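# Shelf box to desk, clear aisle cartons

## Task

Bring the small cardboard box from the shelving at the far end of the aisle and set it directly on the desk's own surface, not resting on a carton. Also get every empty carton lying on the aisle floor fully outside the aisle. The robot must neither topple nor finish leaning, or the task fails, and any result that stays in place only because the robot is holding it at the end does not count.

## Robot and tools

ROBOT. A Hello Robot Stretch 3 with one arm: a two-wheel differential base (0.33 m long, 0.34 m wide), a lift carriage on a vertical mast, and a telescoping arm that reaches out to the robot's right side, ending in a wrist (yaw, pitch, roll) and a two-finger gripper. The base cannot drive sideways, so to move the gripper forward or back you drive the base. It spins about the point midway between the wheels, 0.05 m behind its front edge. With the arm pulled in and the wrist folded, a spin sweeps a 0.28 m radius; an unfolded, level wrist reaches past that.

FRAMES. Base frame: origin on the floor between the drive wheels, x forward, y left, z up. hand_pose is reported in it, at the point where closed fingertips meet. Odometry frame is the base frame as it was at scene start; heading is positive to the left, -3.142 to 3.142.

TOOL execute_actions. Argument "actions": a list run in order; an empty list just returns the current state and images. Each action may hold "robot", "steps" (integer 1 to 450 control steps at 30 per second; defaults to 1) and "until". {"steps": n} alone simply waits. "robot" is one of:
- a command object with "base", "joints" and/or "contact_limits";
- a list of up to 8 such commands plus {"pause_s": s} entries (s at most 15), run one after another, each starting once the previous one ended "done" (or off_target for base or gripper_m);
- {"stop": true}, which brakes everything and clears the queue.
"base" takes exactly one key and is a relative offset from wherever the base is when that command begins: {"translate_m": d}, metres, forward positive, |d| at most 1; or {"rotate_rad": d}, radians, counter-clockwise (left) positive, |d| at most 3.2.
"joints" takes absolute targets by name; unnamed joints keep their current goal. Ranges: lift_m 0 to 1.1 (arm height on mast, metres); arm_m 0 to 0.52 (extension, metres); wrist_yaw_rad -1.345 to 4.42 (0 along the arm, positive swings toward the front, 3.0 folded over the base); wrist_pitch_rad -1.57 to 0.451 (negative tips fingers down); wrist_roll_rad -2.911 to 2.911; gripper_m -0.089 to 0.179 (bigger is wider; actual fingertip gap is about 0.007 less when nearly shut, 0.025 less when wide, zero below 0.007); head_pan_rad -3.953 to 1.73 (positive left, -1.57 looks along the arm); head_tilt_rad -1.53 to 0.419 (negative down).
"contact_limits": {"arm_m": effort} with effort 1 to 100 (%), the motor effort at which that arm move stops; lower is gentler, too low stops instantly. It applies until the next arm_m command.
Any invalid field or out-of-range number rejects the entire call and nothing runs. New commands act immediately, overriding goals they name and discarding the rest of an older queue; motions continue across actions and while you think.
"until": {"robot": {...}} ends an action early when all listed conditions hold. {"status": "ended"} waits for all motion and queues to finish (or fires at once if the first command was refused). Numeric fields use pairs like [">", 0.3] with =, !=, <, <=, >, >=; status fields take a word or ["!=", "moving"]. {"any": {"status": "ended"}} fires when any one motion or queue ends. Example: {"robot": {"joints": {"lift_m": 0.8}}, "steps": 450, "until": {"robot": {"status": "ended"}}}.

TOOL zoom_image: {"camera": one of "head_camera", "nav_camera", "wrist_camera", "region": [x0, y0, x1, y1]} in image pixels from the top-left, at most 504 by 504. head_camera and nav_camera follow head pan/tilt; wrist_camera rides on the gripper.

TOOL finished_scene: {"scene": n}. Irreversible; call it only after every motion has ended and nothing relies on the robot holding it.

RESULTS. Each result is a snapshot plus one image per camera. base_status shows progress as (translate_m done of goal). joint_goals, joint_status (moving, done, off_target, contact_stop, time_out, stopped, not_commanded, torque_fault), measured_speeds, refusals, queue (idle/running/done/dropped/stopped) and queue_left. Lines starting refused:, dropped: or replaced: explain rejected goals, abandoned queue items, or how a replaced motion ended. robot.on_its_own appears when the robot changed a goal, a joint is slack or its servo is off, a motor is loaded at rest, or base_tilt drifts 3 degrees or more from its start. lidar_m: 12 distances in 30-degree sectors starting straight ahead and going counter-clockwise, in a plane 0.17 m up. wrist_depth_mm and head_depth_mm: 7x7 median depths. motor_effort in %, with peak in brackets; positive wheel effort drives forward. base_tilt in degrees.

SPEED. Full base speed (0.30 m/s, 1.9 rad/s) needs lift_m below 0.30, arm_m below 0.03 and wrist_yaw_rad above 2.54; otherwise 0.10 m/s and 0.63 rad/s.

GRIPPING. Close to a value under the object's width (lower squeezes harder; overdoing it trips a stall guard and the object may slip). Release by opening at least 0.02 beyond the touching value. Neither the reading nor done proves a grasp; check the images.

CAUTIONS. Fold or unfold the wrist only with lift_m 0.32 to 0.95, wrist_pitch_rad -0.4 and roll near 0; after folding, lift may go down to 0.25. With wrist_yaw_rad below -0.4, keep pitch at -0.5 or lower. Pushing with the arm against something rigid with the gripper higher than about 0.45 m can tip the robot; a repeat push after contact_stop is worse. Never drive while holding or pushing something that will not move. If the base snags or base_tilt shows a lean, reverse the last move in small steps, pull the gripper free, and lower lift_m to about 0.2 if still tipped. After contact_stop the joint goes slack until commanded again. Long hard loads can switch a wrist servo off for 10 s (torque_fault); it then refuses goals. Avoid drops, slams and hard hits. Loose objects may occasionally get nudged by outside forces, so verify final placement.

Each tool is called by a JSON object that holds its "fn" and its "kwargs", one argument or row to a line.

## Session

{"fn": "execute_actions", "kwargs": {
  "actions": [
    {"robot":{"joints":{"head_tilt_rad":-0.7,"wrist_pitch_rad":-0.4}},"steps":450,"until":{"robot":{"status":"ended"}}}
  ]
}}

Scene clock: 0.97 s.
robot.base_odometry: x=+0.000 y=+0.000 heading=+0.000 (m, m, rad; robot's odometry frame)
robot.turned_by_wheels: +0.000 (rad since the last result)
robot.turned_by_imu: +0.000 (rad since the last result)
robot.base_tilt: forward=-0.6 right=+2.7 (deg)
robot.lidar_m: 0.95 1.78 1.44 1.43 1.56 1.97 1.47 1.96 2.33 2.30 1.22 0.96
robot.head_depth_mm: 746 840 2692 2177 1591 1417 1203 / 758 842 946 1074 1356 1407 1199 / 772 857 964 1102 1288 1406 1196 / 784 873 987 1131 1323 1408 1198 / 798 891 1023 1198 1456 1406 1200 / 2504 2833 2959 2166 1692 1405 1195 / 2512 2724 2776 2164 1694 1397 1190
robot.base_status: not_commanded
robot.joint_positions: lift_m=+0.308 arm_m=+0.002 wrist_yaw_rad=+2.999 wrist_pitch_rad=-0.420 wrist_roll_rad=+0.008 gripper_m=+0.037 head_pan_rad=-0.002 head_tilt_rad=-0.691
robot.joint_goals: lift_m=+0.308 arm_m=+0.002 wrist_yaw_rad=+2.999 wrist_pitch_rad=-0.400 wrist_roll_rad=+0.008 gripper_m=+0.037 head_pan_rad=-0.002 head_tilt_rad=-0.700
robot.joint_status: lift_m=not_commanded arm_m=not_commanded wrist_yaw_rad=not_commanded wrist_pitch_rad=done wrist_roll_rad=not_commanded gripper_m=not_commanded head_pan_rad=not_commanded head_tilt_rad=done
robot.measured_speeds: translate_m=+0.000 rotate_rad=+0.000 lift_m=+0.000 arm_m=+0.000 wrist_yaw_rad=+0.000 wrist_pitch_rad=+0.000 wrist_roll_rad=+0.000 head_pan_rad=+0.000 head_tilt_rad=+0.000
robot: refusals=0 queue=done queue_left=0
robot.motor_effort: left_wheel=+1(1) right_wheel=+0(1) lift_m=+28(28) arm_m=+0(1) wrist_yaw_rad=+0(0) wrist_pitch_rad=+6(5) wrist_roll_rad=+0(0) gripper_m=+1(1) head_pan_rad=+0(0) head_tilt_rad=-5(41) (%)
robot.hand_pose: x=+0.0106 y=+0.0746 z=+0.3205 quat_wxyz=(+0.197, +0.703, +0.097, +0.677) (m; robot's base frame)
robot.wrist_depth_mm: - - - - - - - / - - - - - - - / - - - - - - - / 803 801 815 866 833 854 865 / 653 656 684 669 667 682 676 / 535 549 - 552 568 562 559 / 467 502 - - 465 477 474
pictures: head_camera (sideways: a quarter turn clockwise sets it upright), nav_camera (sideways: a quarter turn counterclockwise sets it upright), wrist_camera
camera_calibration (this result's frames):
head_camera: T_world_to_cam=[[-0.608818, -0.0206993, -0.79304, 1.05067], [-0.0107883, 0.999783, -0.0178133, 0.0284068], [0.793237, -0.0022895, -0.608909, 0.742169], [0, 0, 0, 1]] pos_world=[0.0512564, -0.0049534, 1.28564]
nav_camera: T_world_to_cam=[[0.649928, -0.0369431, 0.759097, -0.949084], [-0.0182694, -0.999289, -0.0329906, 0.0939613], [0.759776, 0.0075733, -0.650141, 0.799158], [0, 0, 0, 1]] pos_world=[0.0113722, 0.0527801, 1.24311]
wrist_camera: T_world_to_cam=[[0.991052, -0.132536, 0.0157961, -0.0104405], [-0.0562079, -0.521755, -0.851242, 0.354051], [0.121062, 0.842737, -0.524536, 0.272999], [0, 0, 0, 1]] pos_world=[-0.00280223, -0.0467226, 0.444746]
Images, in order (width x height): head_camera 896x504, nav_camera 672x504, wrist_camera 644x364.

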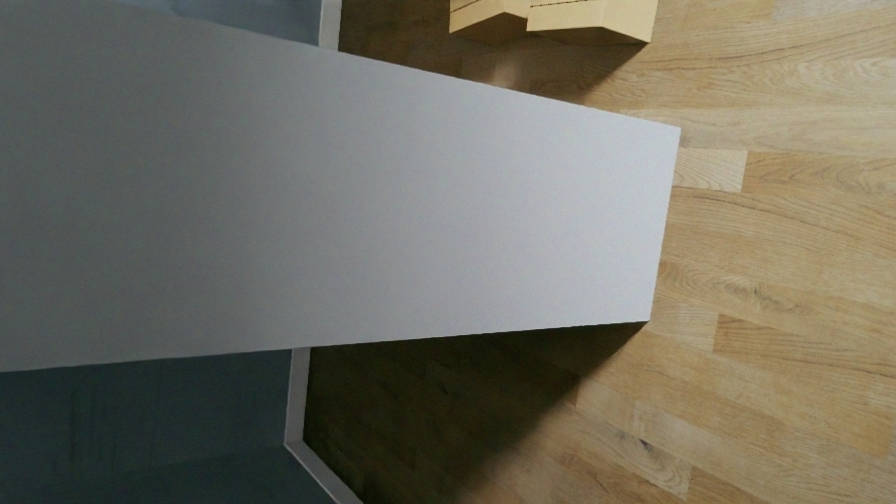

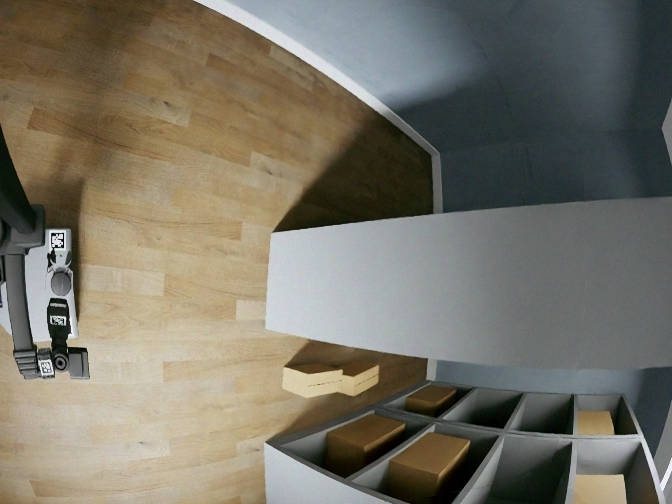

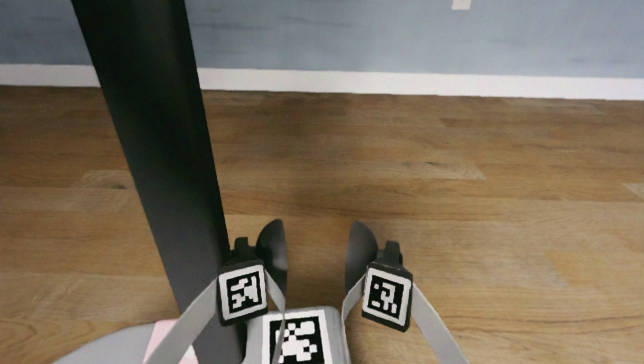

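{"fn": "execute_actions", "kwargs": {
  "actions": [
    {"robot":[{"base":{"rotate_rad":-0.735},"joints":{"lift_m":0.29}},{"base":{"translate_m":0.83}},{"base":{"rotate_rad":2.13},"joints":{"head_pan_rad":-1.57,"head_tilt_rad":-1.0}},{"joints":{"lift_m":0.38}},{"joints":{"wrist_yaw_rad":0}},{"joints":{"wrist_pitch_rad":-1.45,"arm_m":0.28,"gripper_m":0.179}}],"steps":450,"until":{"robot":{"status":"ended"}}},
    {"steps":100,"until":{"robot":{"status":"ended"}}}
  ]
}}

Scene clock: 22.80 s.
robot.base_odometry: x=+0.616 y=-0.557 heading=+1.395 (m, m, rad; robot's odometry frame)
robot.turned_by_wheels: +1.395 (rad since the last result)
robot.turned_by_imu: +1.413 (rad since the last result)
robot.base_tilt: forward=-0.7 right=+2.7 (deg)
robot.lidar_m: 1.89 1.94 2.63 2.19 2.72 1.96 1.87 0.39 0.41 0.37 0.39 0.40
robot.head_depth_mm: 1019 982 968 931 1239 1015 1099 / 1758 1663 1426 1451 1325 1198 1115 / 1919 2151 1870 1594 - 1224 1131 / 1913 2147 1874 1401 1212 1185 1131 / 1937 2150 1856 1591 1377 1209 1097 / 1683 1301 1405 1405 1336 1207 1095 / 1017 1200 1092 968 1234 1086 1095
robot.base_status: done (rotate_rad +2.1299 of +2.1300)
robot.joint_positions: lift_m=+0.380 arm_m=+0.280 wrist_yaw_rad=+0.001 wrist_pitch_rad=-1.446 wrist_roll_rad=+0.008 gripper_m=+0.179 head_pan_rad=-1.563 head_tilt_rad=-0.988
robot.joint_goals: lift_m=+0.380 arm_m=+0.280 wrist_yaw_rad=+0.000 wrist_pitch_rad=-1.450 wrist_roll_rad=+0.008 gripper_m=+0.179 head_pan_rad=-1.570 head_tilt_rad=-1.000
robot.joint_status: lift_m=done arm_m=done wrist_yaw_rad=done wrist_pitch_rad=done wrist_roll_rad=not_commanded gripper_m=done head_pan_rad=done head_tilt_rad=done
robot.measured_speeds: translate_m=+0.000 rotate_rad=+0.000 lift_m=+0.000 arm_m=+0.000 wrist_yaw_rad=+0.000 wrist_pitch_rad=+0.000 wrist_roll_rad=+0.000 head_pan_rad=+0.000 head_tilt_rad=+0.000
robot: refusals=0 queue=done queue_left=0
robot.motor_effort: left_wheel=-1(14) right_wheel=+2(12) lift_m=+37(43) arm_m=+6(6) wrist_yaw_rad=-1(3) wrist_pitch_rad=-1(5) wrist_roll_rad=+0(0) gripper_m=-2(88) head_pan_rad=-2(28) head_tilt_rad=-6(32) (%)
robot.hand_pose: x=-0.0216 y=-0.4325 z=+0.2610 quat_wxyz=(+0.528, +0.466, -0.532, -0.470) (m; robot's base frame)
robot.wrist_depth_mm: 416 422 245 425 423 424 350 / 411 429 246 427 424 425 348 / 411 429 245 428 426 426 350 / 414 428 246 433 431 432 349 / 405 248 247 433 426 427 352 / 384 246 247 432 433 430 352 / 437 438 439 430 432 434 354
pictures: head_camera (sideways: a quarter turn clockwise sets it upright), nav_camera (sideways: a quarter turn counterclockwise sets it upright), wrist_camera
camera_calibration (this result's frames):
head_camera: T_world_to_cam=[[-0.0282096, 0.814033, -0.580134, 0.769678], [0.999595, 0.0251551, -0.0133093, 0.0163737], [0.00375909, -0.580274, -0.814413, 1.01425], [0, 0, 0, 1]] pos_world=[0.00153264, -0.0384121, 1.27275]
nav_camera: T_world_to_cam=[[-0.029122, -0.843962, 0.535612, -0.653738], [-0.999489, 0.0175026, -0.0267649, 0.09183], [0.013214, -0.536118, -0.84404, 1.05586], [0, 0, 0, 1]] pos_world=[0.0587928, 0.0127265, 1.24379]
wrist_camera: T_world_to_cam=[[-0.999813, -0.0193152, 0.000338236, -0.0348228], [-0.0193123, 0.999788, 0.00716759, 0.471851], [-0.000476608, 0.00715972, -0.999974, 0.433172], [0, 0, 0, 1]] pos_world=[-0.0254973, -0.475525, 0.42979]
Images, in order (width x height): head_camera 896x504, nav_camera 672x504, wrist_camera 644x364.

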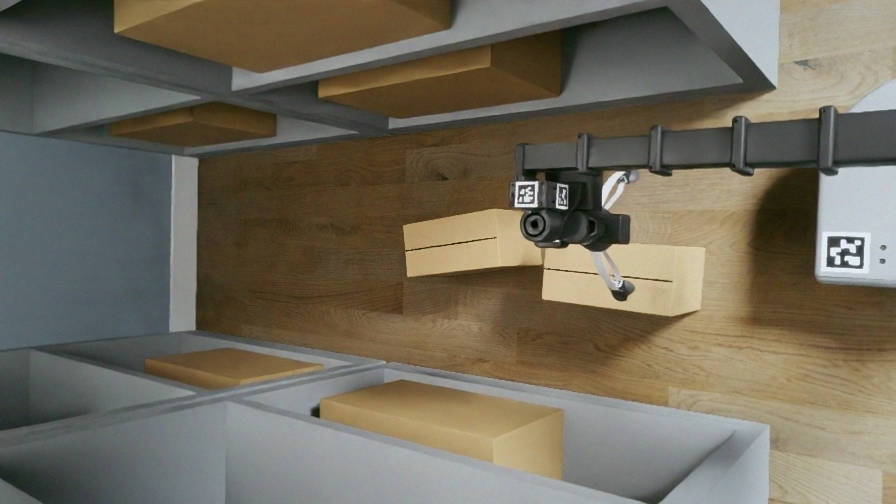

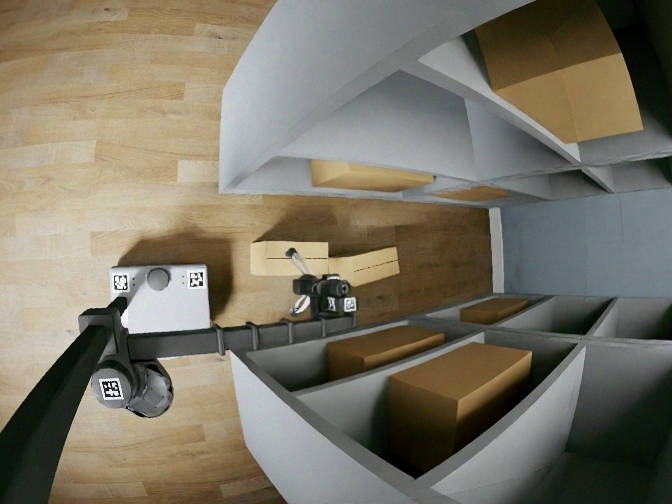

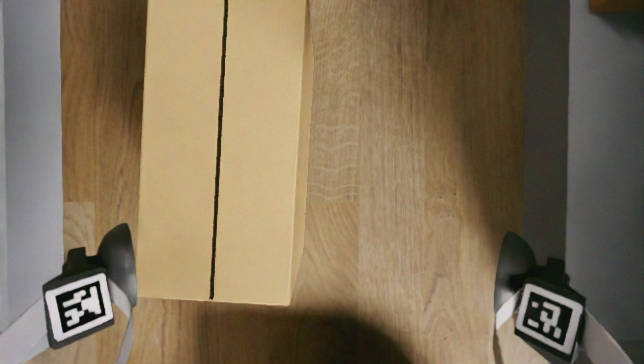

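{"fn": "execute_actions", "kwargs": {
  "actions": [
    {"robot":[{"joints":{"arm_m":0.36,"lift_m":0.33,"wrist_yaw_rad":-0.04},"base":{"translate_m":0.067}},{"joints":{"lift_m":0.255}},{"joints":{"gripper_m":0.08}},{"joints":{"lift_m":0.47}},{"joints":{"arm_m":0.01,"head_tilt_rad":-0.5},"base":{"translate_m":-0.045}}],"steps":450,"until":{"robot":{"status":"ended"}}}
  ]
}}

Scene clock: 36.43 s.
robot.base_odometry: x=+0.620 y=-0.535 heading=+1.395 (m, m, rad; robot's odometry frame)
robot.turned_by_wheels: +0.000 (rad since the last result)
robot.turned_by_imu: +0.003 (rad since the last result)
robot.base_tilt: forward=-0.7 right=+2.7 (deg)
robot.lidar_m: 1.87 1.93 2.61 2.20 2.73 1.98 1.90 0.41 0.73 0.72 0.70 0.38
robot.head_depth_mm: 1002 1027 1078 1094 998 985 1006 / 1727 1876 1996 1785 1412 1439 1291 / 1777 1931 2092 2272 2111 1636 1328 / 1787 1934 2095 2296 2110 1624 1174 / 1781 1927 2079 2280 2019 1627 1318 / 1391 1841 1363 1263 1361 1405 1278 / 936 986 890 1209 1232 984 973
robot.base_status: done (translate_m -0.0450 of -0.0450)
robot.joint_positions: lift_m=+0.469 arm_m=+0.010 wrist_yaw_rad=-0.038 wrist_pitch_rad=-1.448 wrist_roll_rad=+0.008 gripper_m=+0.084 head_pan_rad=-1.563 head_tilt_rad=-0.507
robot.joint_goals: lift_m=+0.470 arm_m=+0.010 wrist_yaw_rad=-0.040 wrist_pitch_rad=-1.450 wrist_roll_rad=+0.008 gripper_m=+0.083 head_pan_rad=-1.570 head_tilt_rad=-0.500
robot.joint_status: lift_m=done arm_m=done wrist_yaw_rad=done wrist_pitch_rad=done wrist_roll_rad=not_commanded gripper_m=done head_pan_rad=done head_tilt_rad=done
robot.measured_speeds: translate_m=+0.000 rotate_rad=+0.000 lift_m=+0.000 arm_m=+0.000 wrist_yaw_rad=+0.000 wrist_pitch_rad=+0.000 wrist_roll_rad=+0.000 head_pan_rad=+0.000 head_tilt_rad=+0.000
robot: refusals=0 queue=done queue_left=0
robot.motor_effort: left_wheel=-1(6) right_wheel=+3(8) lift_m=+38(37) arm_m=-6(6) wrist_yaw_rad=-1(2) wrist_pitch_rad=-1(1) wrist_roll_rad=+0(0) gripper_m=-21(98) head_pan_rad=-2(2) head_tilt_rad=+4(33) (%)
robot.hand_pose: x=-0.0219 y=-0.1628 z=+0.3509 quat_wxyz=(+0.519, +0.456, -0.540, -0.480) (m; robot's base frame)
robot.wrist_depth_mm: 443 516 124 124 124 468 439 / 440 522 125 125 125 473 440 / 407 520 126 125 125 511 472 / 514 529 126 126 126 518 525 / 520 524 127 127 127 519 524 / 527 524 128 127 127 524 530 / 526 528 128 128 128 - 527
pictures: head_camera (sideways: a quarter turn clockwise sets it upright), nav_camera (sideways: a quarter turn counterclockwise sets it upright), wrist_camera
camera_calibration (this result's frames):
head_camera: T_world_to_cam=[[-0.0252635, 0.453629, -0.890832, 1.17462], [0.999663, 0.0167187, -0.0198364, 0.0248814], [0.00589523, -0.891034, -0.453899, 0.545292], [0, 0, 0, 1]] pos_world=[0.00158751, -0.0473861, 1.29439]
nav_camera: T_world_to_cam=[[-0.0319489, -0.500782, 0.864983, -1.08297], [-0.999369, 0.00258175, -0.0354179, 0.103114], [0.0155035, -0.865569, -0.500549, 0.609084], [0, 0, 0, 1]] pos_world=[0.0590066, -0.0153948, 1.24528]
wrist_camera: T_world_to_cam=[[-0.999802, 0.019896, 0.000309664, -0.0235445], [0.0198979, 0.999764, 0.00877124, 0.20187], [-0.000135079, 0.00877567, -0.999961, 0.521448], [0, 0, 0, 1]] pos_world=[-0.0274862, -0.20593, 0.519665]
Images, in order (width x height): head_camera 896x504, nav_camera 672x504, wrist_camera 644x364.

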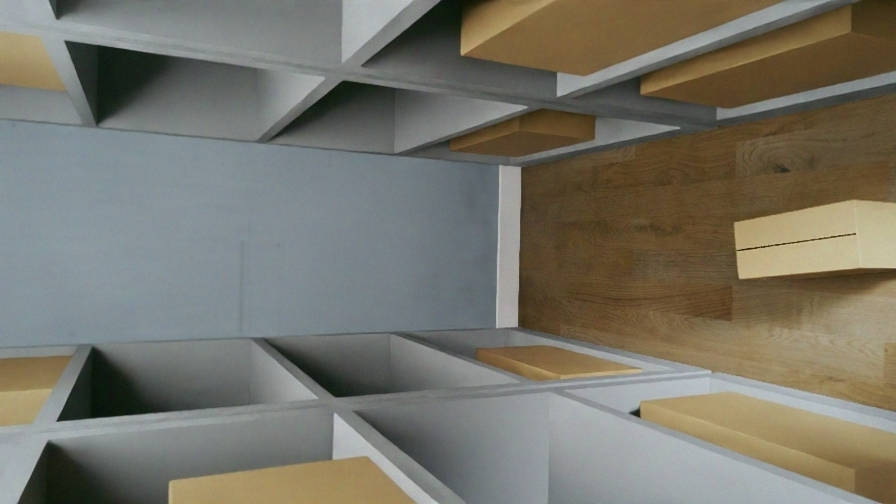

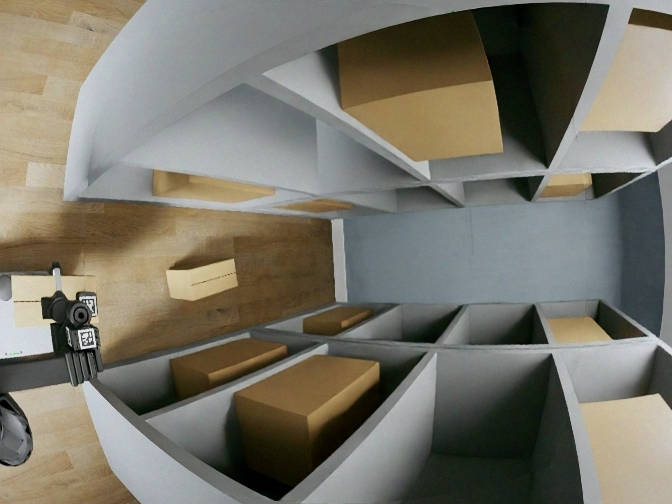

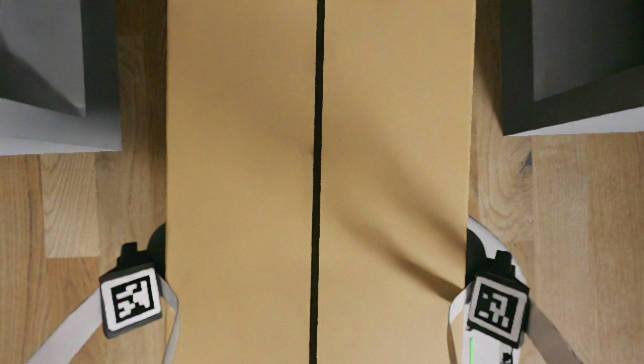

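{"fn": "execute_actions", "kwargs": {
  "actions": [
    {"robot":[{"base":{"rotate_rad":1.56},"joints":{"head_tilt_rad":-1}},{"joints":{"arm_m":0.16}},{"joints":{"arm_m":0.38,"lift_m":0.262}}],"steps":450,"until":{"robot":{"status":"ended"}}},
    {"robot":[{"joints":{"gripper_m":0.179}},{"joints":{"lift_m":0.34}},{"joints":{"arm_m":0.03},"base":{"translate_m":-0.04}},{"base":{"rotate_rad":-1.575}},{"joints":{"arm_m":0.52,"wrist_pitch_rad":-0.9,"lift_m":0.3,"wrist_yaw_rad":0.15}}],"steps":450,"until":{"robot":{"status":"ended"}}},
    {"steps":100,"until":{"robot":{"status":"ended"}}}
  ]
}}

Scene clock: 66.23 s.
robot.base_odometry: x=+0.659 y=-0.542 heading=+1.380 (m, m, rad; robot's odometry frame)
robot.turned_by_wheels: -0.015 (rad since the last result)
robot.turned_by_imu: -0.010 (rad since the last result)
robot.base_tilt: forward=-0.7 right=+2.8 (deg)
robot.lidar_m: 0.39 1.92 2.57 2.23 2.76 1.99 1.90 0.38 0.69 0.68 0.66 0.36
robot.head_depth_mm: 1011 999 993 954 1235 1153 1086 / 1720 1663 1428 1476 1338 1209 1117 / 1885 2098 1864 1593 1374 1227 1130 / 1877 2142 1876 1559 1361 1225 1134 / 1870 2123 1858 1589 1381 1223 1101 / 1678 1322 1377 1380 1303 1189 1099 / 986 1147 1088 948 1138 1131 1084
robot.base_status: done (rotate_rad -1.5749 of -1.5750)
robot.joint_positions: lift_m=+0.300 arm_m=+0.520 wrist_yaw_rad=+0.148 wrist_pitch_rad=-0.912 wrist_roll_rad=+0.008 gripper_m=+0.179 head_pan_rad=-1.563 head_tilt_rad=-0.988
robot.joint_goals: lift_m=+0.300 arm_m=+0.520 wrist_yaw_rad=+0.150 wrist_pitch_rad=-0.900 wrist_roll_rad=+0.008 gripper_m=+0.179 head_pan_rad=-1.570 head_tilt_rad=-1.000
robot.joint_status: lift_m=done arm_m=done wrist_yaw_rad=done wrist_pitch_rad=done wrist_roll_rad=not_commanded gripper_m=done head_pan_rad=done head_tilt_rad=done
robot.measured_speeds: translate_m=+0.000 rotate_rad=+0.000 lift_m=+0.000 arm_m=+0.000 wrist_yaw_rad=+0.000 wrist_pitch_rad=+0.000 wrist_roll_rad=+0.000 head_pan_rad=+0.000 head_tilt_rad=+0.000
robot: refusals=0 queue=done queue_left=0
robot.motor_effort: left_wheel=+4(5) right_wheel=-3(5) lift_m=+17(39) arm_m=+6(7) wrist_yaw_rad=+2(3) wrist_pitch_rad=+3(3) wrist_roll_rad=+0(0) gripper_m=+1(90) head_pan_rad=-2(2) head_tilt_rad=-6(33) (%)
robot.hand_pose: x=-0.0013 y=-0.8010 z=+0.2218 quat_wxyz=(+0.654, +0.356, -0.612, -0.265) (m; robot's base frame)
robot.wrist_depth_mm: 405 486 622 618 628 591 392 / 377 504 538 540 544 537 398 / 378 472 471 258 480 489 387 / 374 440 429 236 444 448 369 / 377 405 222 215 396 406 346 / 363 372 201 198 364 375 326 / 341 347 185 184 189 346 306
pictures: head_camera (sideways: a quarter turn clockwise sets it upright), nav_camera (sideways: a quarter turn counterclockwise sets it upright), wrist_camera
camera_calibration (this result's frames):
head_camera: T_world_to_cam=[[-0.0278902, 0.813879, -0.580364, 0.769977], [0.999605, 0.0247606, -0.0133142, 0.01638], [0.00353397, -0.580506, -0.814248, 1.01404], [0, 0, 0, 1]] pos_world=[0.00151769, -0.0384186, 1.27276]
nav_camera: T_world_to_cam=[[-0.029453, -0.843799, 0.535851, -0.654047], [-0.999482, 0.0178857, -0.0267721, 0.0918393], [0.0130062, -0.536362, -0.843888, 1.05566], [0, 0, 0, 1]] pos_world=[0.0587979, 0.0126895, 1.24379]
wrist_camera: T_world_to_cam=[[-0.986648, -0.162592, 0.00948627, -0.138387], [-0.145241, 0.852011, -0.502974, 0.835518], [0.0736973, -0.497635, -0.86425, -0.0376964], [0, 0, 0, 1]] pos_world=[-0.0124095, -0.75313, 0.388977]
Images, in order (width x height): head_camera 896x504, nav_camera 672x504, wrist_camera 644x364.

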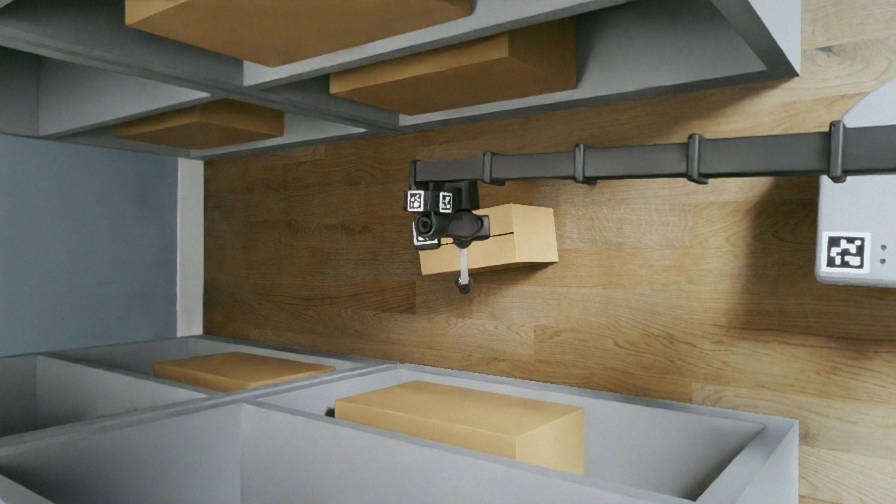

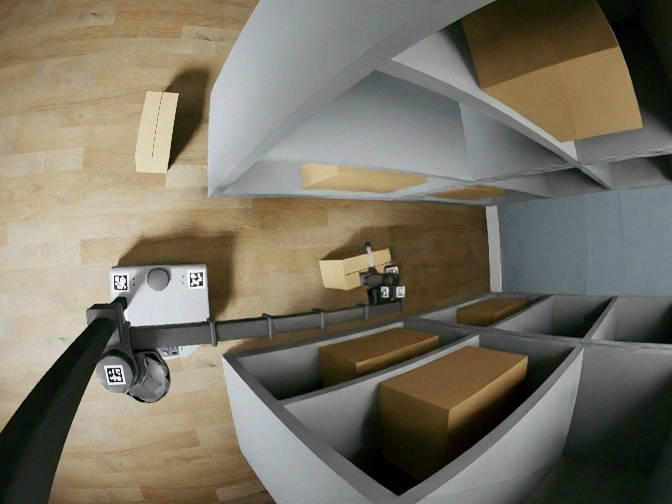

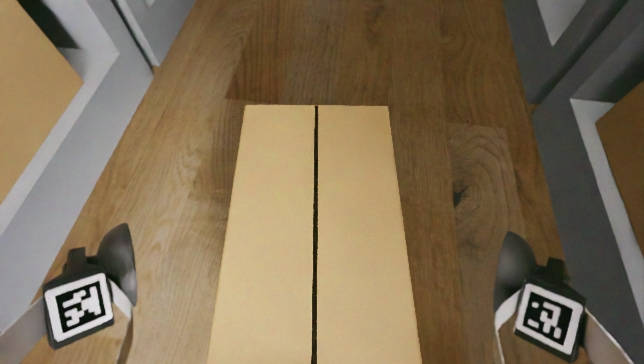

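{"fn": "execute_actions", "kwargs": {
  "actions": [
    {"robot":[{"joints":{"lift_m":0.215}},{"joints":{"gripper_m":0.08}},{"joints":{"lift_m":0.26}},{"joints":{"lift_m":0.56,"arm_m":0.25}},{"joints":{"arm_m":0.01,"wrist_pitch_rad":-1.45,"wrist_yaw_rad":0,"head_tilt_rad":-1.3}}],"steps":450,"until":{"robot":{"status":"ended"}}}
  ]
}}

Scene clock: 80.93 s.
robot.base_odometry: x=+0.659 y=-0.542 heading=+1.380 (m, m, rad; robot's odometry frame)
robot.turned_by_wheels: +0.000 (rad since the last result)
robot.turned_by_imu: +0.003 (rad since the last result)
robot.base_tilt: forward=-0.7 right=+2.7 (deg)
robot.lidar_m: 0.39 1.92 2.57 2.24 2.77 1.99 1.90 0.38 0.70 1.14 0.66 0.36
robot.head_depth_mm: 992 1098 1091 1263 1225 1185 - / 1610 1445 1418 1319 - - - / 1718 1567 1448 1355 - - - / 1720 1572 1451 1346 769 825 1097 / 1715 1578 1451 1344 1256 1176 1107 / 1286 1333 1337 1292 1246 1174 1109 / 998 925 861 1243 1225 1158 1108
robot.base_status: done (rotate_rad -1.5749 of -1.5750)
robot.joint_positions: lift_m=+0.560 arm_m=+0.010 wrist_yaw_rad=+0.002 wrist_pitch_rad=-1.449 wrist_roll_rad=+0.007 gripper_m=+0.097 head_pan_rad=-1.563 head_tilt_rad=-1.285
robot.joint_goals: lift_m=+0.560 arm_m=+0.010 wrist_yaw_rad=+0.000 wrist_pitch_rad=-1.450 wrist_roll_rad=+0.007 gripper_m=+0.096 head_pan_rad=-1.570 head_tilt_rad=-1.300
robot.joint_status: lift_m=done arm_m=done wrist_yaw_rad=done wrist_pitch_rad=done wrist_roll_rad=not_commanded gripper_m=done head_pan_rad=done head_tilt_rad=done
robot.measured_speeds: translate_m=+0.000 rotate_rad=+0.000 lift_m=+0.000 arm_m=+0.000 wrist_yaw_rad=+0.000 wrist_pitch_rad=+0.000 wrist_roll_rad=+0.000 head_pan_rad=+0.000 head_tilt_rad=+0.000
robot: refusals=0 queue=done queue_left=0
robot.on_its_own: gripper_m is held at +0.096, not at your +0.080, by its stall guard, which is not easing now
robot.motor_effort: left_wheel=+2(6) right_wheel=-1(6) lift_m=+38(41) arm_m=-6(7) wrist_yaw_rad=-2(4) wrist_pitch_rad=-1(4) wrist_roll_rad=+1(1) gripper_m=-21(98) head_pan_rad=-2(2) head_tilt_rad=-8(31) (%)
robot.hand_pose: x=-0.0216 y=-0.1626 z=+0.4409 quat_wxyz=(+0.528, +0.467, -0.531, -0.470) (m; robot's base frame)
robot.wrist_depth_mm: 536 571 186 182 190 528 528 / 538 569 167 166 170 539 533 / 531 578 153 154 155 534 370 / 602 609 141 141 142 609 607 / 609 619 132 132 133 616 618 / 527 124 124 124 124 - 614 / 498 630 116 116 116 624 625
pictures: head_camera (sideways: a quarter turn clockwise sets it upright), nav_camera (sideways: a quarter turn counterclockwise sets it upright), wrist_camera
camera_calibration (this result's frames):
head_camera: T_world_to_cam=[[-0.0288063, 0.947999, -0.316966, 0.426892], [0.999584, 0.0278155, -0.00765148, 0.00900382], [0.00156296, -0.317054, -0.948406, 1.18837], [0, 0, 0, 1]] pos_world=[0.00143975, -0.0281677, 1.26243]
nav_camera: T_world_to_cam=[[-0.0286438, -0.96361, 0.265774, -0.302285], [-0.999529, 0.0246881, -0.0182136, 0.0806887], [0.0109894, -0.26617, -0.963863, 1.21152], [0, 0, 0, 1]] pos_world=[0.0586783, 0.0291926, 1.24955]
wrist_camera: T_world_to_cam=[[-0.999781, -0.0209281, 0.00037051, -0.0299397], [-0.0209234, 0.999733, 0.00981369, 0.199482], [-0.000575793, 0.00980378, -0.999952, 0.611594], [0, 0, 0, 1]] pos_world=[-0.0254072, -0.206051, 0.609618]
Images, in order (width x height): head_camera 896x504, nav_camera 672x504, wrist_camera 644x364.

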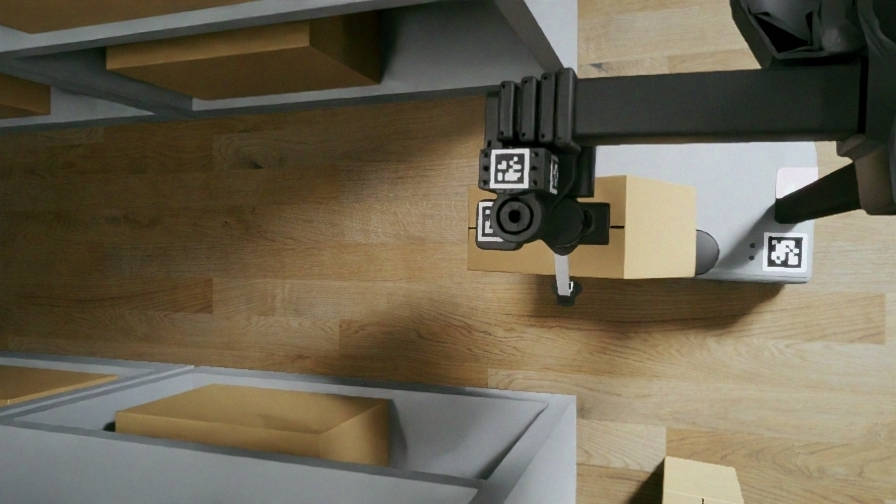

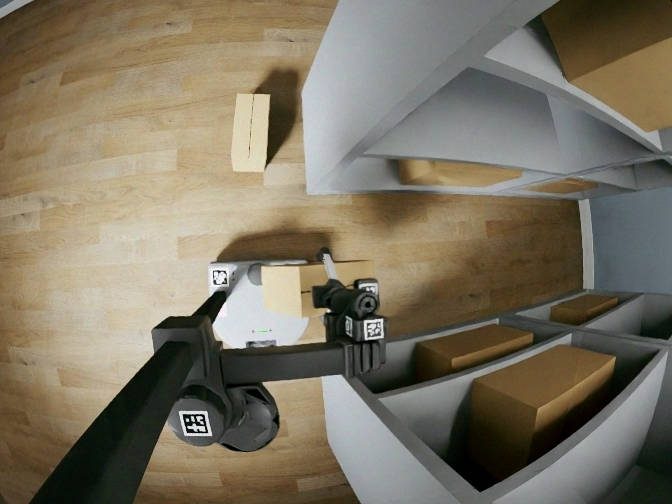

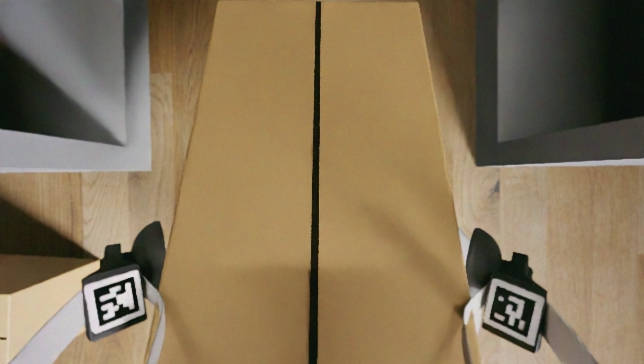

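{"fn": "execute_actions", "kwargs": {
  "actions": [
    {"robot":[{"base":{"rotate_rad":-1.54},"joints":{"head_tilt_rad":-0.8,"head_pan_rad":0}},{"joints":{"arm_m":0.26,"wrist_pitch_rad":-0.92,"lift_m":0.42}},{"joints":{"lift_m":0.228}}],"steps":450,"until":{"robot":{"status":"ended"}}},
    {"robot":[{"joints":{"gripper_m":0.179}},{"joints":{"lift_m":0.34}},{"joints":{"wrist_pitch_rad":-0.4,"gripper_m":0.03,"arm_m":0}},{"joints":{"wrist_yaw_rad":3.0}},{"joints":{"lift_m":0.29}},{"base":{"translate_m":0.6}}],"steps":450,"until":{"robot":{"status":"ended"}}}
  ]
}}

Scene clock: 108.47 s.
robot.base_odometry: x=+1.251 y=-0.638 heading=-0.160 (m, m, rad; robot's odometry frame)
robot.turned_by_wheels: -1.540 (rad since the last result)
robot.turned_by_imu: -1.543 (rad since the last result)
robot.base_tilt: forward=-0.7 right=+2.7 (deg)
robot.lidar_m: 1.27 0.45 0.33 0.31 0.50 0.46 2.83 0.47 0.49 0.33 0.35 0.47
robot.head_depth_mm: 1164 1359 1428 1116 966 963 951 / 1247 1389 1506 1488 1459 1293 1127 / 1247 1412 1635 1834 1558 1323 1149 / 1251 1420 1634 1833 1555 1318 1147 / 1255 1420 1638 1824 1561 1320 1147 / 1212 1373 1474 1398 1397 1284 1136 / 1152 1327 1410 1099 885 979 968
robot.base_status: done (translate_m +0.6000 of +0.6000)
robot.joint_positions: lift_m=+0.290 arm_m=+0.003 wrist_yaw_rad=+2.998 wrist_pitch_rad=-0.419 wrist_roll_rad=+0.008 gripper_m=+0.030 head_pan_rad=-0.007 head_tilt_rad=-0.803
robot.joint_goals: lift_m=+0.290 arm_m=+0.000 wrist_yaw_rad=+3.000 wrist_pitch_rad=-0.400 wrist_roll_rad=+0.008 gripper_m=+0.030 head_pan_rad=+0.000 head_tilt_rad=-0.800
robot.joint_status: lift_m=done arm_m=done wrist_yaw_rad=done wrist_pitch_rad=done wrist_roll_rad=not_commanded gripper_m=done head_pan_rad=done head_tilt_rad=done
robot.measured_speeds: translate_m=+0.000 rotate_rad=+0.000 lift_m=+0.000 arm_m=+0.000 wrist_yaw_rad=+0.000 wrist_pitch_rad=+0.000 wrist_roll_rad=+0.000 head_pan_rad=+0.000 head_tilt_rad=+0.000
robot: refusals=0 queue=done queue_left=0
robot.motor_effort: left_wheel=+3(14) right_wheel=-2(5) lift_m=+17(41) arm_m=-5(8) wrist_yaw_rad=+2(5) wrist_pitch_rad=+5(5) wrist_roll_rad=+0(0) gripper_m=+0(88) head_pan_rad=+2(26) head_tilt_rad=+3(36) (%)
robot.hand_pose: x=+0.0109 y=+0.0745 z=+0.3029 quat_wxyz=(+0.197, +0.703, +0.096, +0.677) (m; robot's base frame)
robot.wrist_depth_mm: 504 - 697 721 739 623 494 / 504 - 757 361 377 392 407 / 502 635 804 393 408 422 450 / 494 630 649 425 452 477 506 / 473 516 547 473 502 521 549 / 444 460 - 505 532 533 536 / 465 - - - 455 460 459
pictures: head_camera (sideways: a quarter turn clockwise sets it upright), nav_camera (sideways: a quarter turn counterclockwise sets it upright), wrist_camera
camera_calibration (this result's frames):
head_camera: T_world_to_cam=[[-0.693514, -0.0170431, -0.720241, 0.956298], [-0.00765934, 0.999838, -0.0162841, 0.0263944], [0.720402, -0.00577668, -0.693533, 0.852689], [0, 0, 0, 1]] pos_world=[0.0491302, -0.00516611, 1.28056]
nav_camera: T_world_to_cam=[[0.730294, -0.0407774, 0.681915, -0.848987], [-0.0268771, -0.999159, -0.0309642, 0.0913711], [0.682604, 0.00428509, -0.730776, 0.904506], [0, 0, 0, 1]] pos_world=[0.00504624, 0.0527988, 1.24276]
wrist_camera: T_world_to_cam=[[0.990907, -0.133548, 0.0163922, -0.0105921], [-0.0560544, -0.520497, -0.852022, 0.339201], [0.122318, 0.843355, -0.52325, 0.263452], [0, 0, 0, 1]] pos_world=[-0.00271532, -0.0470449, 0.427031]
Images, in order (width x height): head_camera 896x504, nav_camera 672x504, wrist_camera 644x364.

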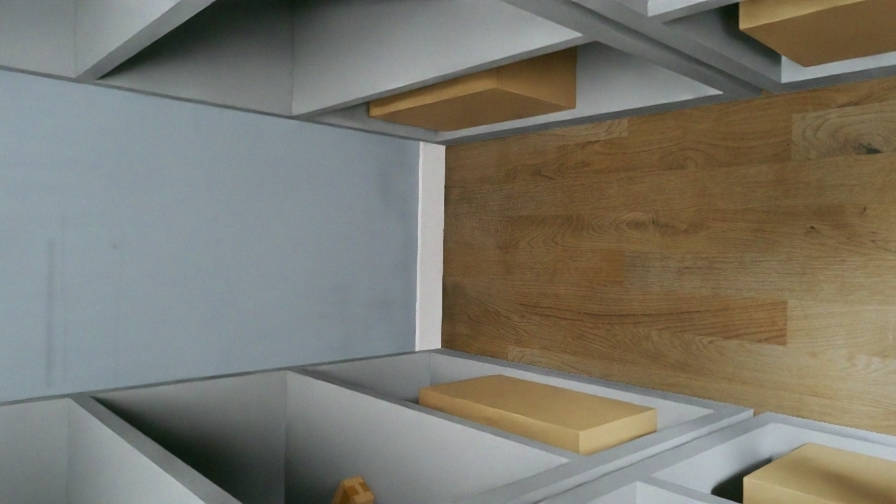

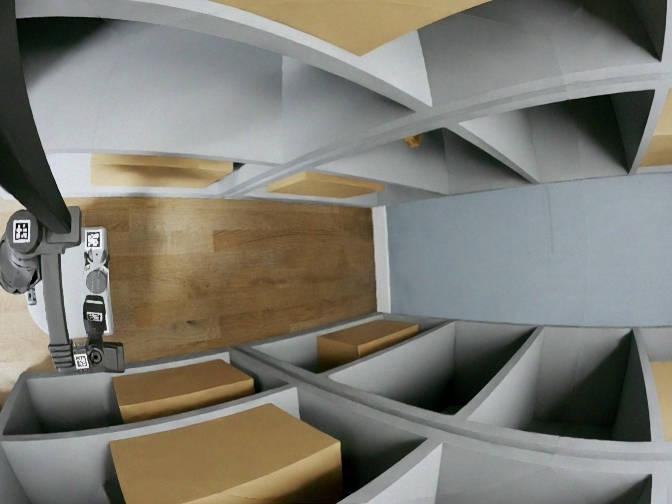

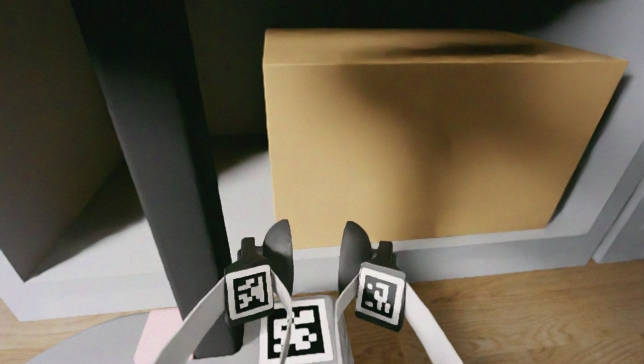

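{"fn": "execute_actions", "kwargs": {
  "actions": [
    {"robot":[{"base":{"translate_m":-0.58},"joints":{"head_pan_rad":-3.14}},{"base":{"rotate_rad":3.065}},{"base":{"translate_m":-0.8}}],"steps":450,"until":{"robot":{"status":"ended"}}}
  ]
}}

Scene clock: 123.40 s.
robot.base_odometry: x=+1.456 y=-0.733 heading=+2.905 (m, m, rad; robot's odometry frame)
robot.turned_by_wheels: +3.065 (rad since the last result)
robot.turned_by_imu: +3.073 (rad since the last result)
robot.base_tilt: forward=-0.7 right=+2.7 (deg)
robot.lidar_m: 3.06 0.62 0.28 0.27 0.27 0.35 0.77 0.63 0.41 0.38 0.39 0.68
robot.head_depth_mm: 1028 779 639 1112 913 637 682 / 1022 932 1318 1112 964 1219 934 / 1073 1216 1358 1552 1470 1302 1170 / 1073 1217 1411 1672 1551 1317 1171 / 1066 1204 1402 1662 1556 1315 1142 / 1061 1203 1389 1634 1549 1315 1146 / 1052 1185 1318 1519 1316 1235 1125
robot.base_status: done (translate_m -0.8000 of -0.8000)
robot.joint_positions: lift_m=+0.290 arm_m=+0.003 wrist_yaw_rad=+2.998 wrist_pitch_rad=-0.419 wrist_roll_rad=+0.008 gripper_m=+0.030 head_pan_rad=-3.133 head_tilt_rad=-0.803
robot.joint_goals: lift_m=+0.290 arm_m=+0.000 wrist_yaw_rad=+3.000 wrist_pitch_rad=-0.400 wrist_roll_rad=+0.008 gripper_m=+0.030 head_pan_rad=-3.140 head_tilt_rad=-0.800
robot.joint_status: lift_m=done arm_m=done wrist_yaw_rad=done wrist_pitch_rad=done wrist_roll_rad=not_commanded gripper_m=done head_pan_rad=done head_tilt_rad=done
robot.measured_speeds: translate_m=+0.000 rotate_rad=+0.000 lift_m=+0.000 arm_m=+0.000 wrist_yaw_rad=+0.000 wrist_pitch_rad=+0.000 wrist_roll_rad=+0.000 head_pan_rad=+0.000 head_tilt_rad=+0.000
robot: refusals=0 queue=done queue_left=0
robot.motor_effort: left_wheel=-1(12) right_wheel=+2(10) lift_m=+17(17) arm_m=-5(6) wrist_yaw_rad=+1(2) wrist_pitch_rad=+5(5) wrist_roll_rad=+1(0) gripper_m=+0(1) head_pan_rad=-2(24) head_tilt_rad=+2(2) (%)
robot.hand_pose: x=+0.0109 y=+0.0744 z=+0.3029 quat_wxyz=(+0.197, +0.703, +0.096, +0.677) (m; robot's base frame)
robot.wrist_depth_mm: 423 - 633 677 742 735 534 / 283 - 307 326 344 748 544 / 284 294 319 343 369 762 550 / 311 321 350 379 410 680 559 / 342 353 387 417 485 535 561 / 374 398 - 447 499 510 542 / 380 - - - 445 458 459
pictures: head_camera (sideways: a quarter turn clockwise sets it upright), nav_camera (sideways: a quarter turn counterclockwise sets it upright), wrist_camera
camera_calibration (this result's frames):
head_camera: T_world_to_cam=[[0.693041, 0.0275176, -0.720373, 0.948012], [0.0227608, -0.999608, -0.0162869, 0.0262124], [-0.720539, -0.00510881, -0.693396, 0.8613], [0, 0, 0, 1]] pos_world=[-0.0370074, 0.00451539, 1.28057]
nav_camera: T_world_to_cam=[[-0.730697, 0.0297406, 0.682054, -0.840256], [0.011773, 0.999451, -0.030968, 0.0911403], [-0.6826, -0.0145984, -0.730646, 0.912665], [0, 0, 0, 1]] pos_world=[0.00794012, -0.052777, 1.24276]
wrist_camera: T_world_to_cam=[[0.990914, -0.133491, 0.0163915, -0.0105876], [-0.0560254, -0.5205, -0.852022, 0.339184], [0.122269, 0.843362, -0.52325, 0.263479], [0, 0, 0, 1]] pos_world=[-0.00272104, -0.0470759, 0.427031]
Images, in order (width x height): head_camera 896x504, nav_camera 672x504, wrist_camera 644x364.

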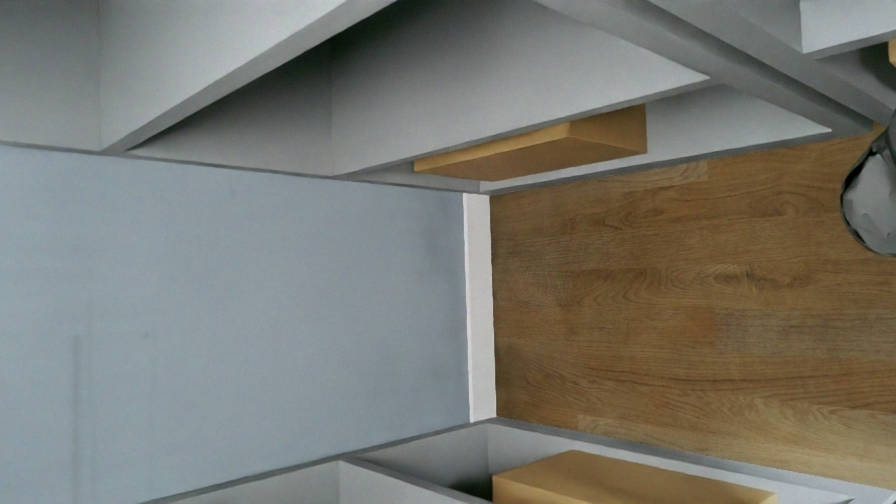

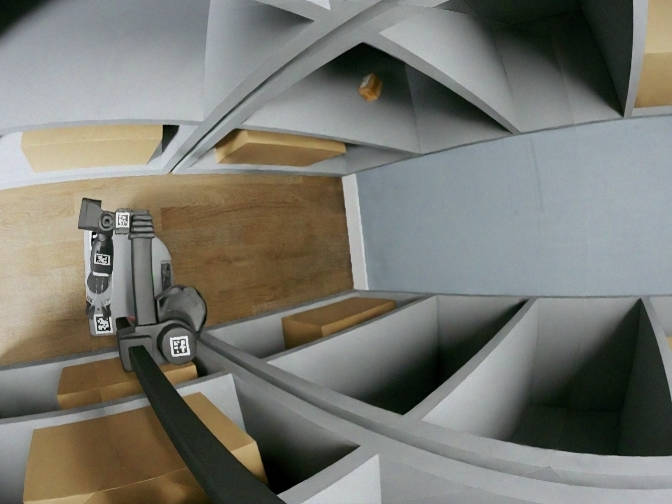

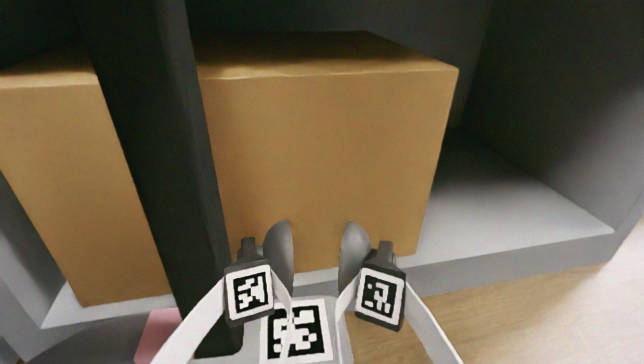

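{"fn": "execute_actions", "kwargs": {
  "actions": [
    {"robot":[{"base":{"rotate_rad":0.085}},{"base":{"translate_m":-0.84},"joints":{"head_pan_rad":-1.57,"head_tilt_rad":-1.1}},{"joints":{"lift_m":0.65}},{"joints":{"wrist_yaw_rad":0}},{"joints":{"gripper_m":0.15,"wrist_pitch_rad":-0.6,"arm_m":0.08}}],"steps":450,"until":{"robot":{"status":"ended"}}}
  ]
}}

Scene clock: 139.67 s.
robot.base_odometry: x=+2.287 y=-0.860 heading=+2.990 (m, m, rad; robot's odometry frame)
robot.turned_by_wheels: +0.085 (rad since the last result)
robot.turned_by_imu: +0.081 (rad since the last result)
robot.base_tilt: forward=-0.6 right=+2.7 (deg)
robot.lidar_m: 1.06 0.53 0.27 0.25 0.26 0.36 0.42 0.43 0.52 0.39 0.41 0.60
robot.head_depth_mm: 520 438 961 865 1082 1112 1047 / 521 438 965 873 - - - / 521 438 966 881 - 1216 - / 520 437 968 882 1127 1216 - / 520 438 965 866 1052 1198 1092 / 521 437 964 864 1058 1198 1090 / 519 437 982 864 1208 1195 1092
robot.base_status: done (translate_m -0.8400 of -0.8400)
robot.joint_positions: lift_m=+0.650 arm_m=+0.080 wrist_yaw_rad=+0.002 wrist_pitch_rad=-0.610 wrist_roll_rad=+0.008 gripper_m=+0.150 head_pan_rad=-1.576 head_tilt_rad=-1.087
robot.joint_goals: lift_m=+0.650 arm_m=+0.080 wrist_yaw_rad=+0.000 wrist_pitch_rad=-0.600 wrist_roll_rad=+0.008 gripper_m=+0.150 head_pan_rad=-1.570 head_tilt_rad=-1.100
robot.joint_status: lift_m=done arm_m=done wrist_yaw_rad=done wrist_pitch_rad=done wrist_roll_rad=not_commanded gripper_m=done head_pan_rad=done head_tilt_rad=done
robot.measured_speeds: translate_m=+0.000 rotate_rad=+0.000 lift_m=+0.000 arm_m=+0.000 wrist_yaw_rad=+0.000 wrist_pitch_rad=+0.000 wrist_roll_rad=+0.000 head_pan_rad=+0.000 head_tilt_rad=+0.000
robot: refusals=0 queue=done queue_left=0
robot.motor_effort: left_wheel=-1(10) right_wheel=+2(7) lift_m=+38(40) arm_m=+6(6) wrist_yaw_rad=-1(3) wrist_pitch_rad=+3(5) wrist_roll_rad=+0(0) gripper_m=+0(84) head_pan_rad=+2(26) head_tilt_rad=-5(27) (%)
robot.hand_pose: x=-0.0211 y=-0.4208 z=+0.6217 quat_wxyz=(+0.672, +0.213, -0.676, -0.213) (m; robot's base frame)
robot.wrist_depth_mm: 476 482 489 475 483 482 396 / 501 509 515 517 509 511 393 / 404 401 405 333 407 416 384 / 330 330 335 315 339 342 341 / 282 292 288 289 288 297 291 / 247 - 250 251 250 - 256 / 218 215 220 222 223 218 224
pictures: head_camera (sideways: a quarter turn clockwise sets it upright), nav_camera (sideways: a quarter turn counterclockwise sets it upright), wrist_camera
camera_calibration (this result's frames):
head_camera: T_world_to_cam=[[-0.0169509, 0.867598, -0.496977, 0.66128], [0.99985, 0.0129303, -0.0115298, 0.0140538], [-0.00357716, -0.497098, -0.867687, 1.08354], [0, 0, 0, 1]] pos_world=[0.0010336, -0.0352792, 1.26898]
nav_camera: T_world_to_cam=[[-0.0407526, -0.892217, 0.449764, -0.541839], [-0.999148, 0.0334674, -0.0241408, 0.0884084], [0.00648641, -0.450365, -0.892821, 1.11929], [0, 0, 0, 1]] pos_world=[0.0589916, 0.0176939, 1.24516]
wrist_camera: T_world_to_cam=[[-0.999786, -0.0150171, 0.0142303, -0.0410208], [-0.0206374, 0.675588, -0.736991, 0.783726], [0.00145363, -0.737127, -0.675753, 0.279048], [0, 0, 0, 1]] pos_world=[-0.0252436, -0.324398, 0.76675]
Images, in order (width x height): head_camera 896x504, nav_camera 672x504, wrist_camera 644x364.

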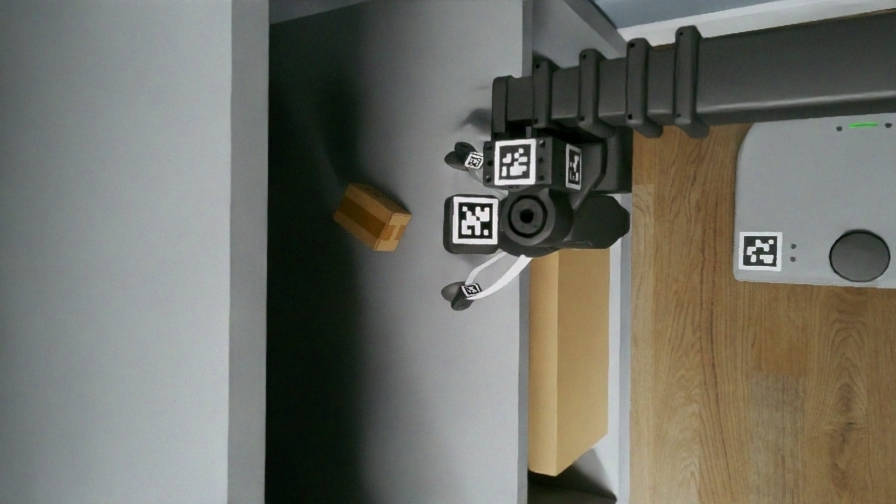

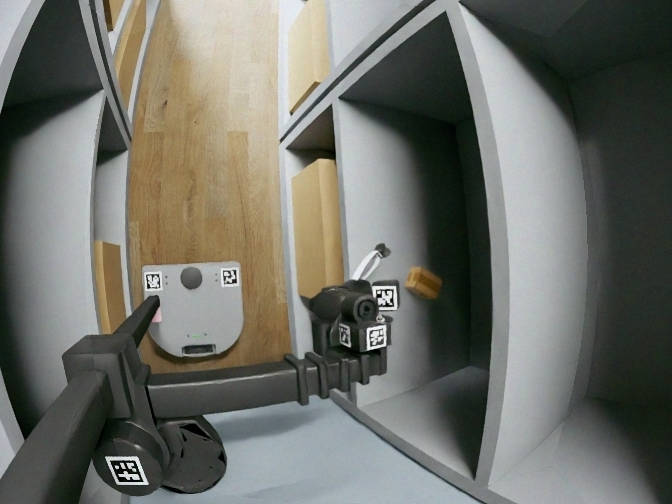

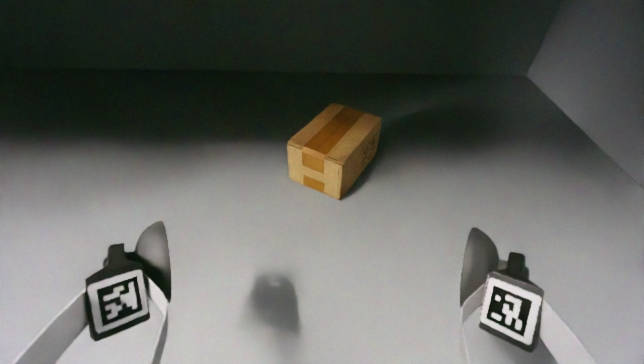

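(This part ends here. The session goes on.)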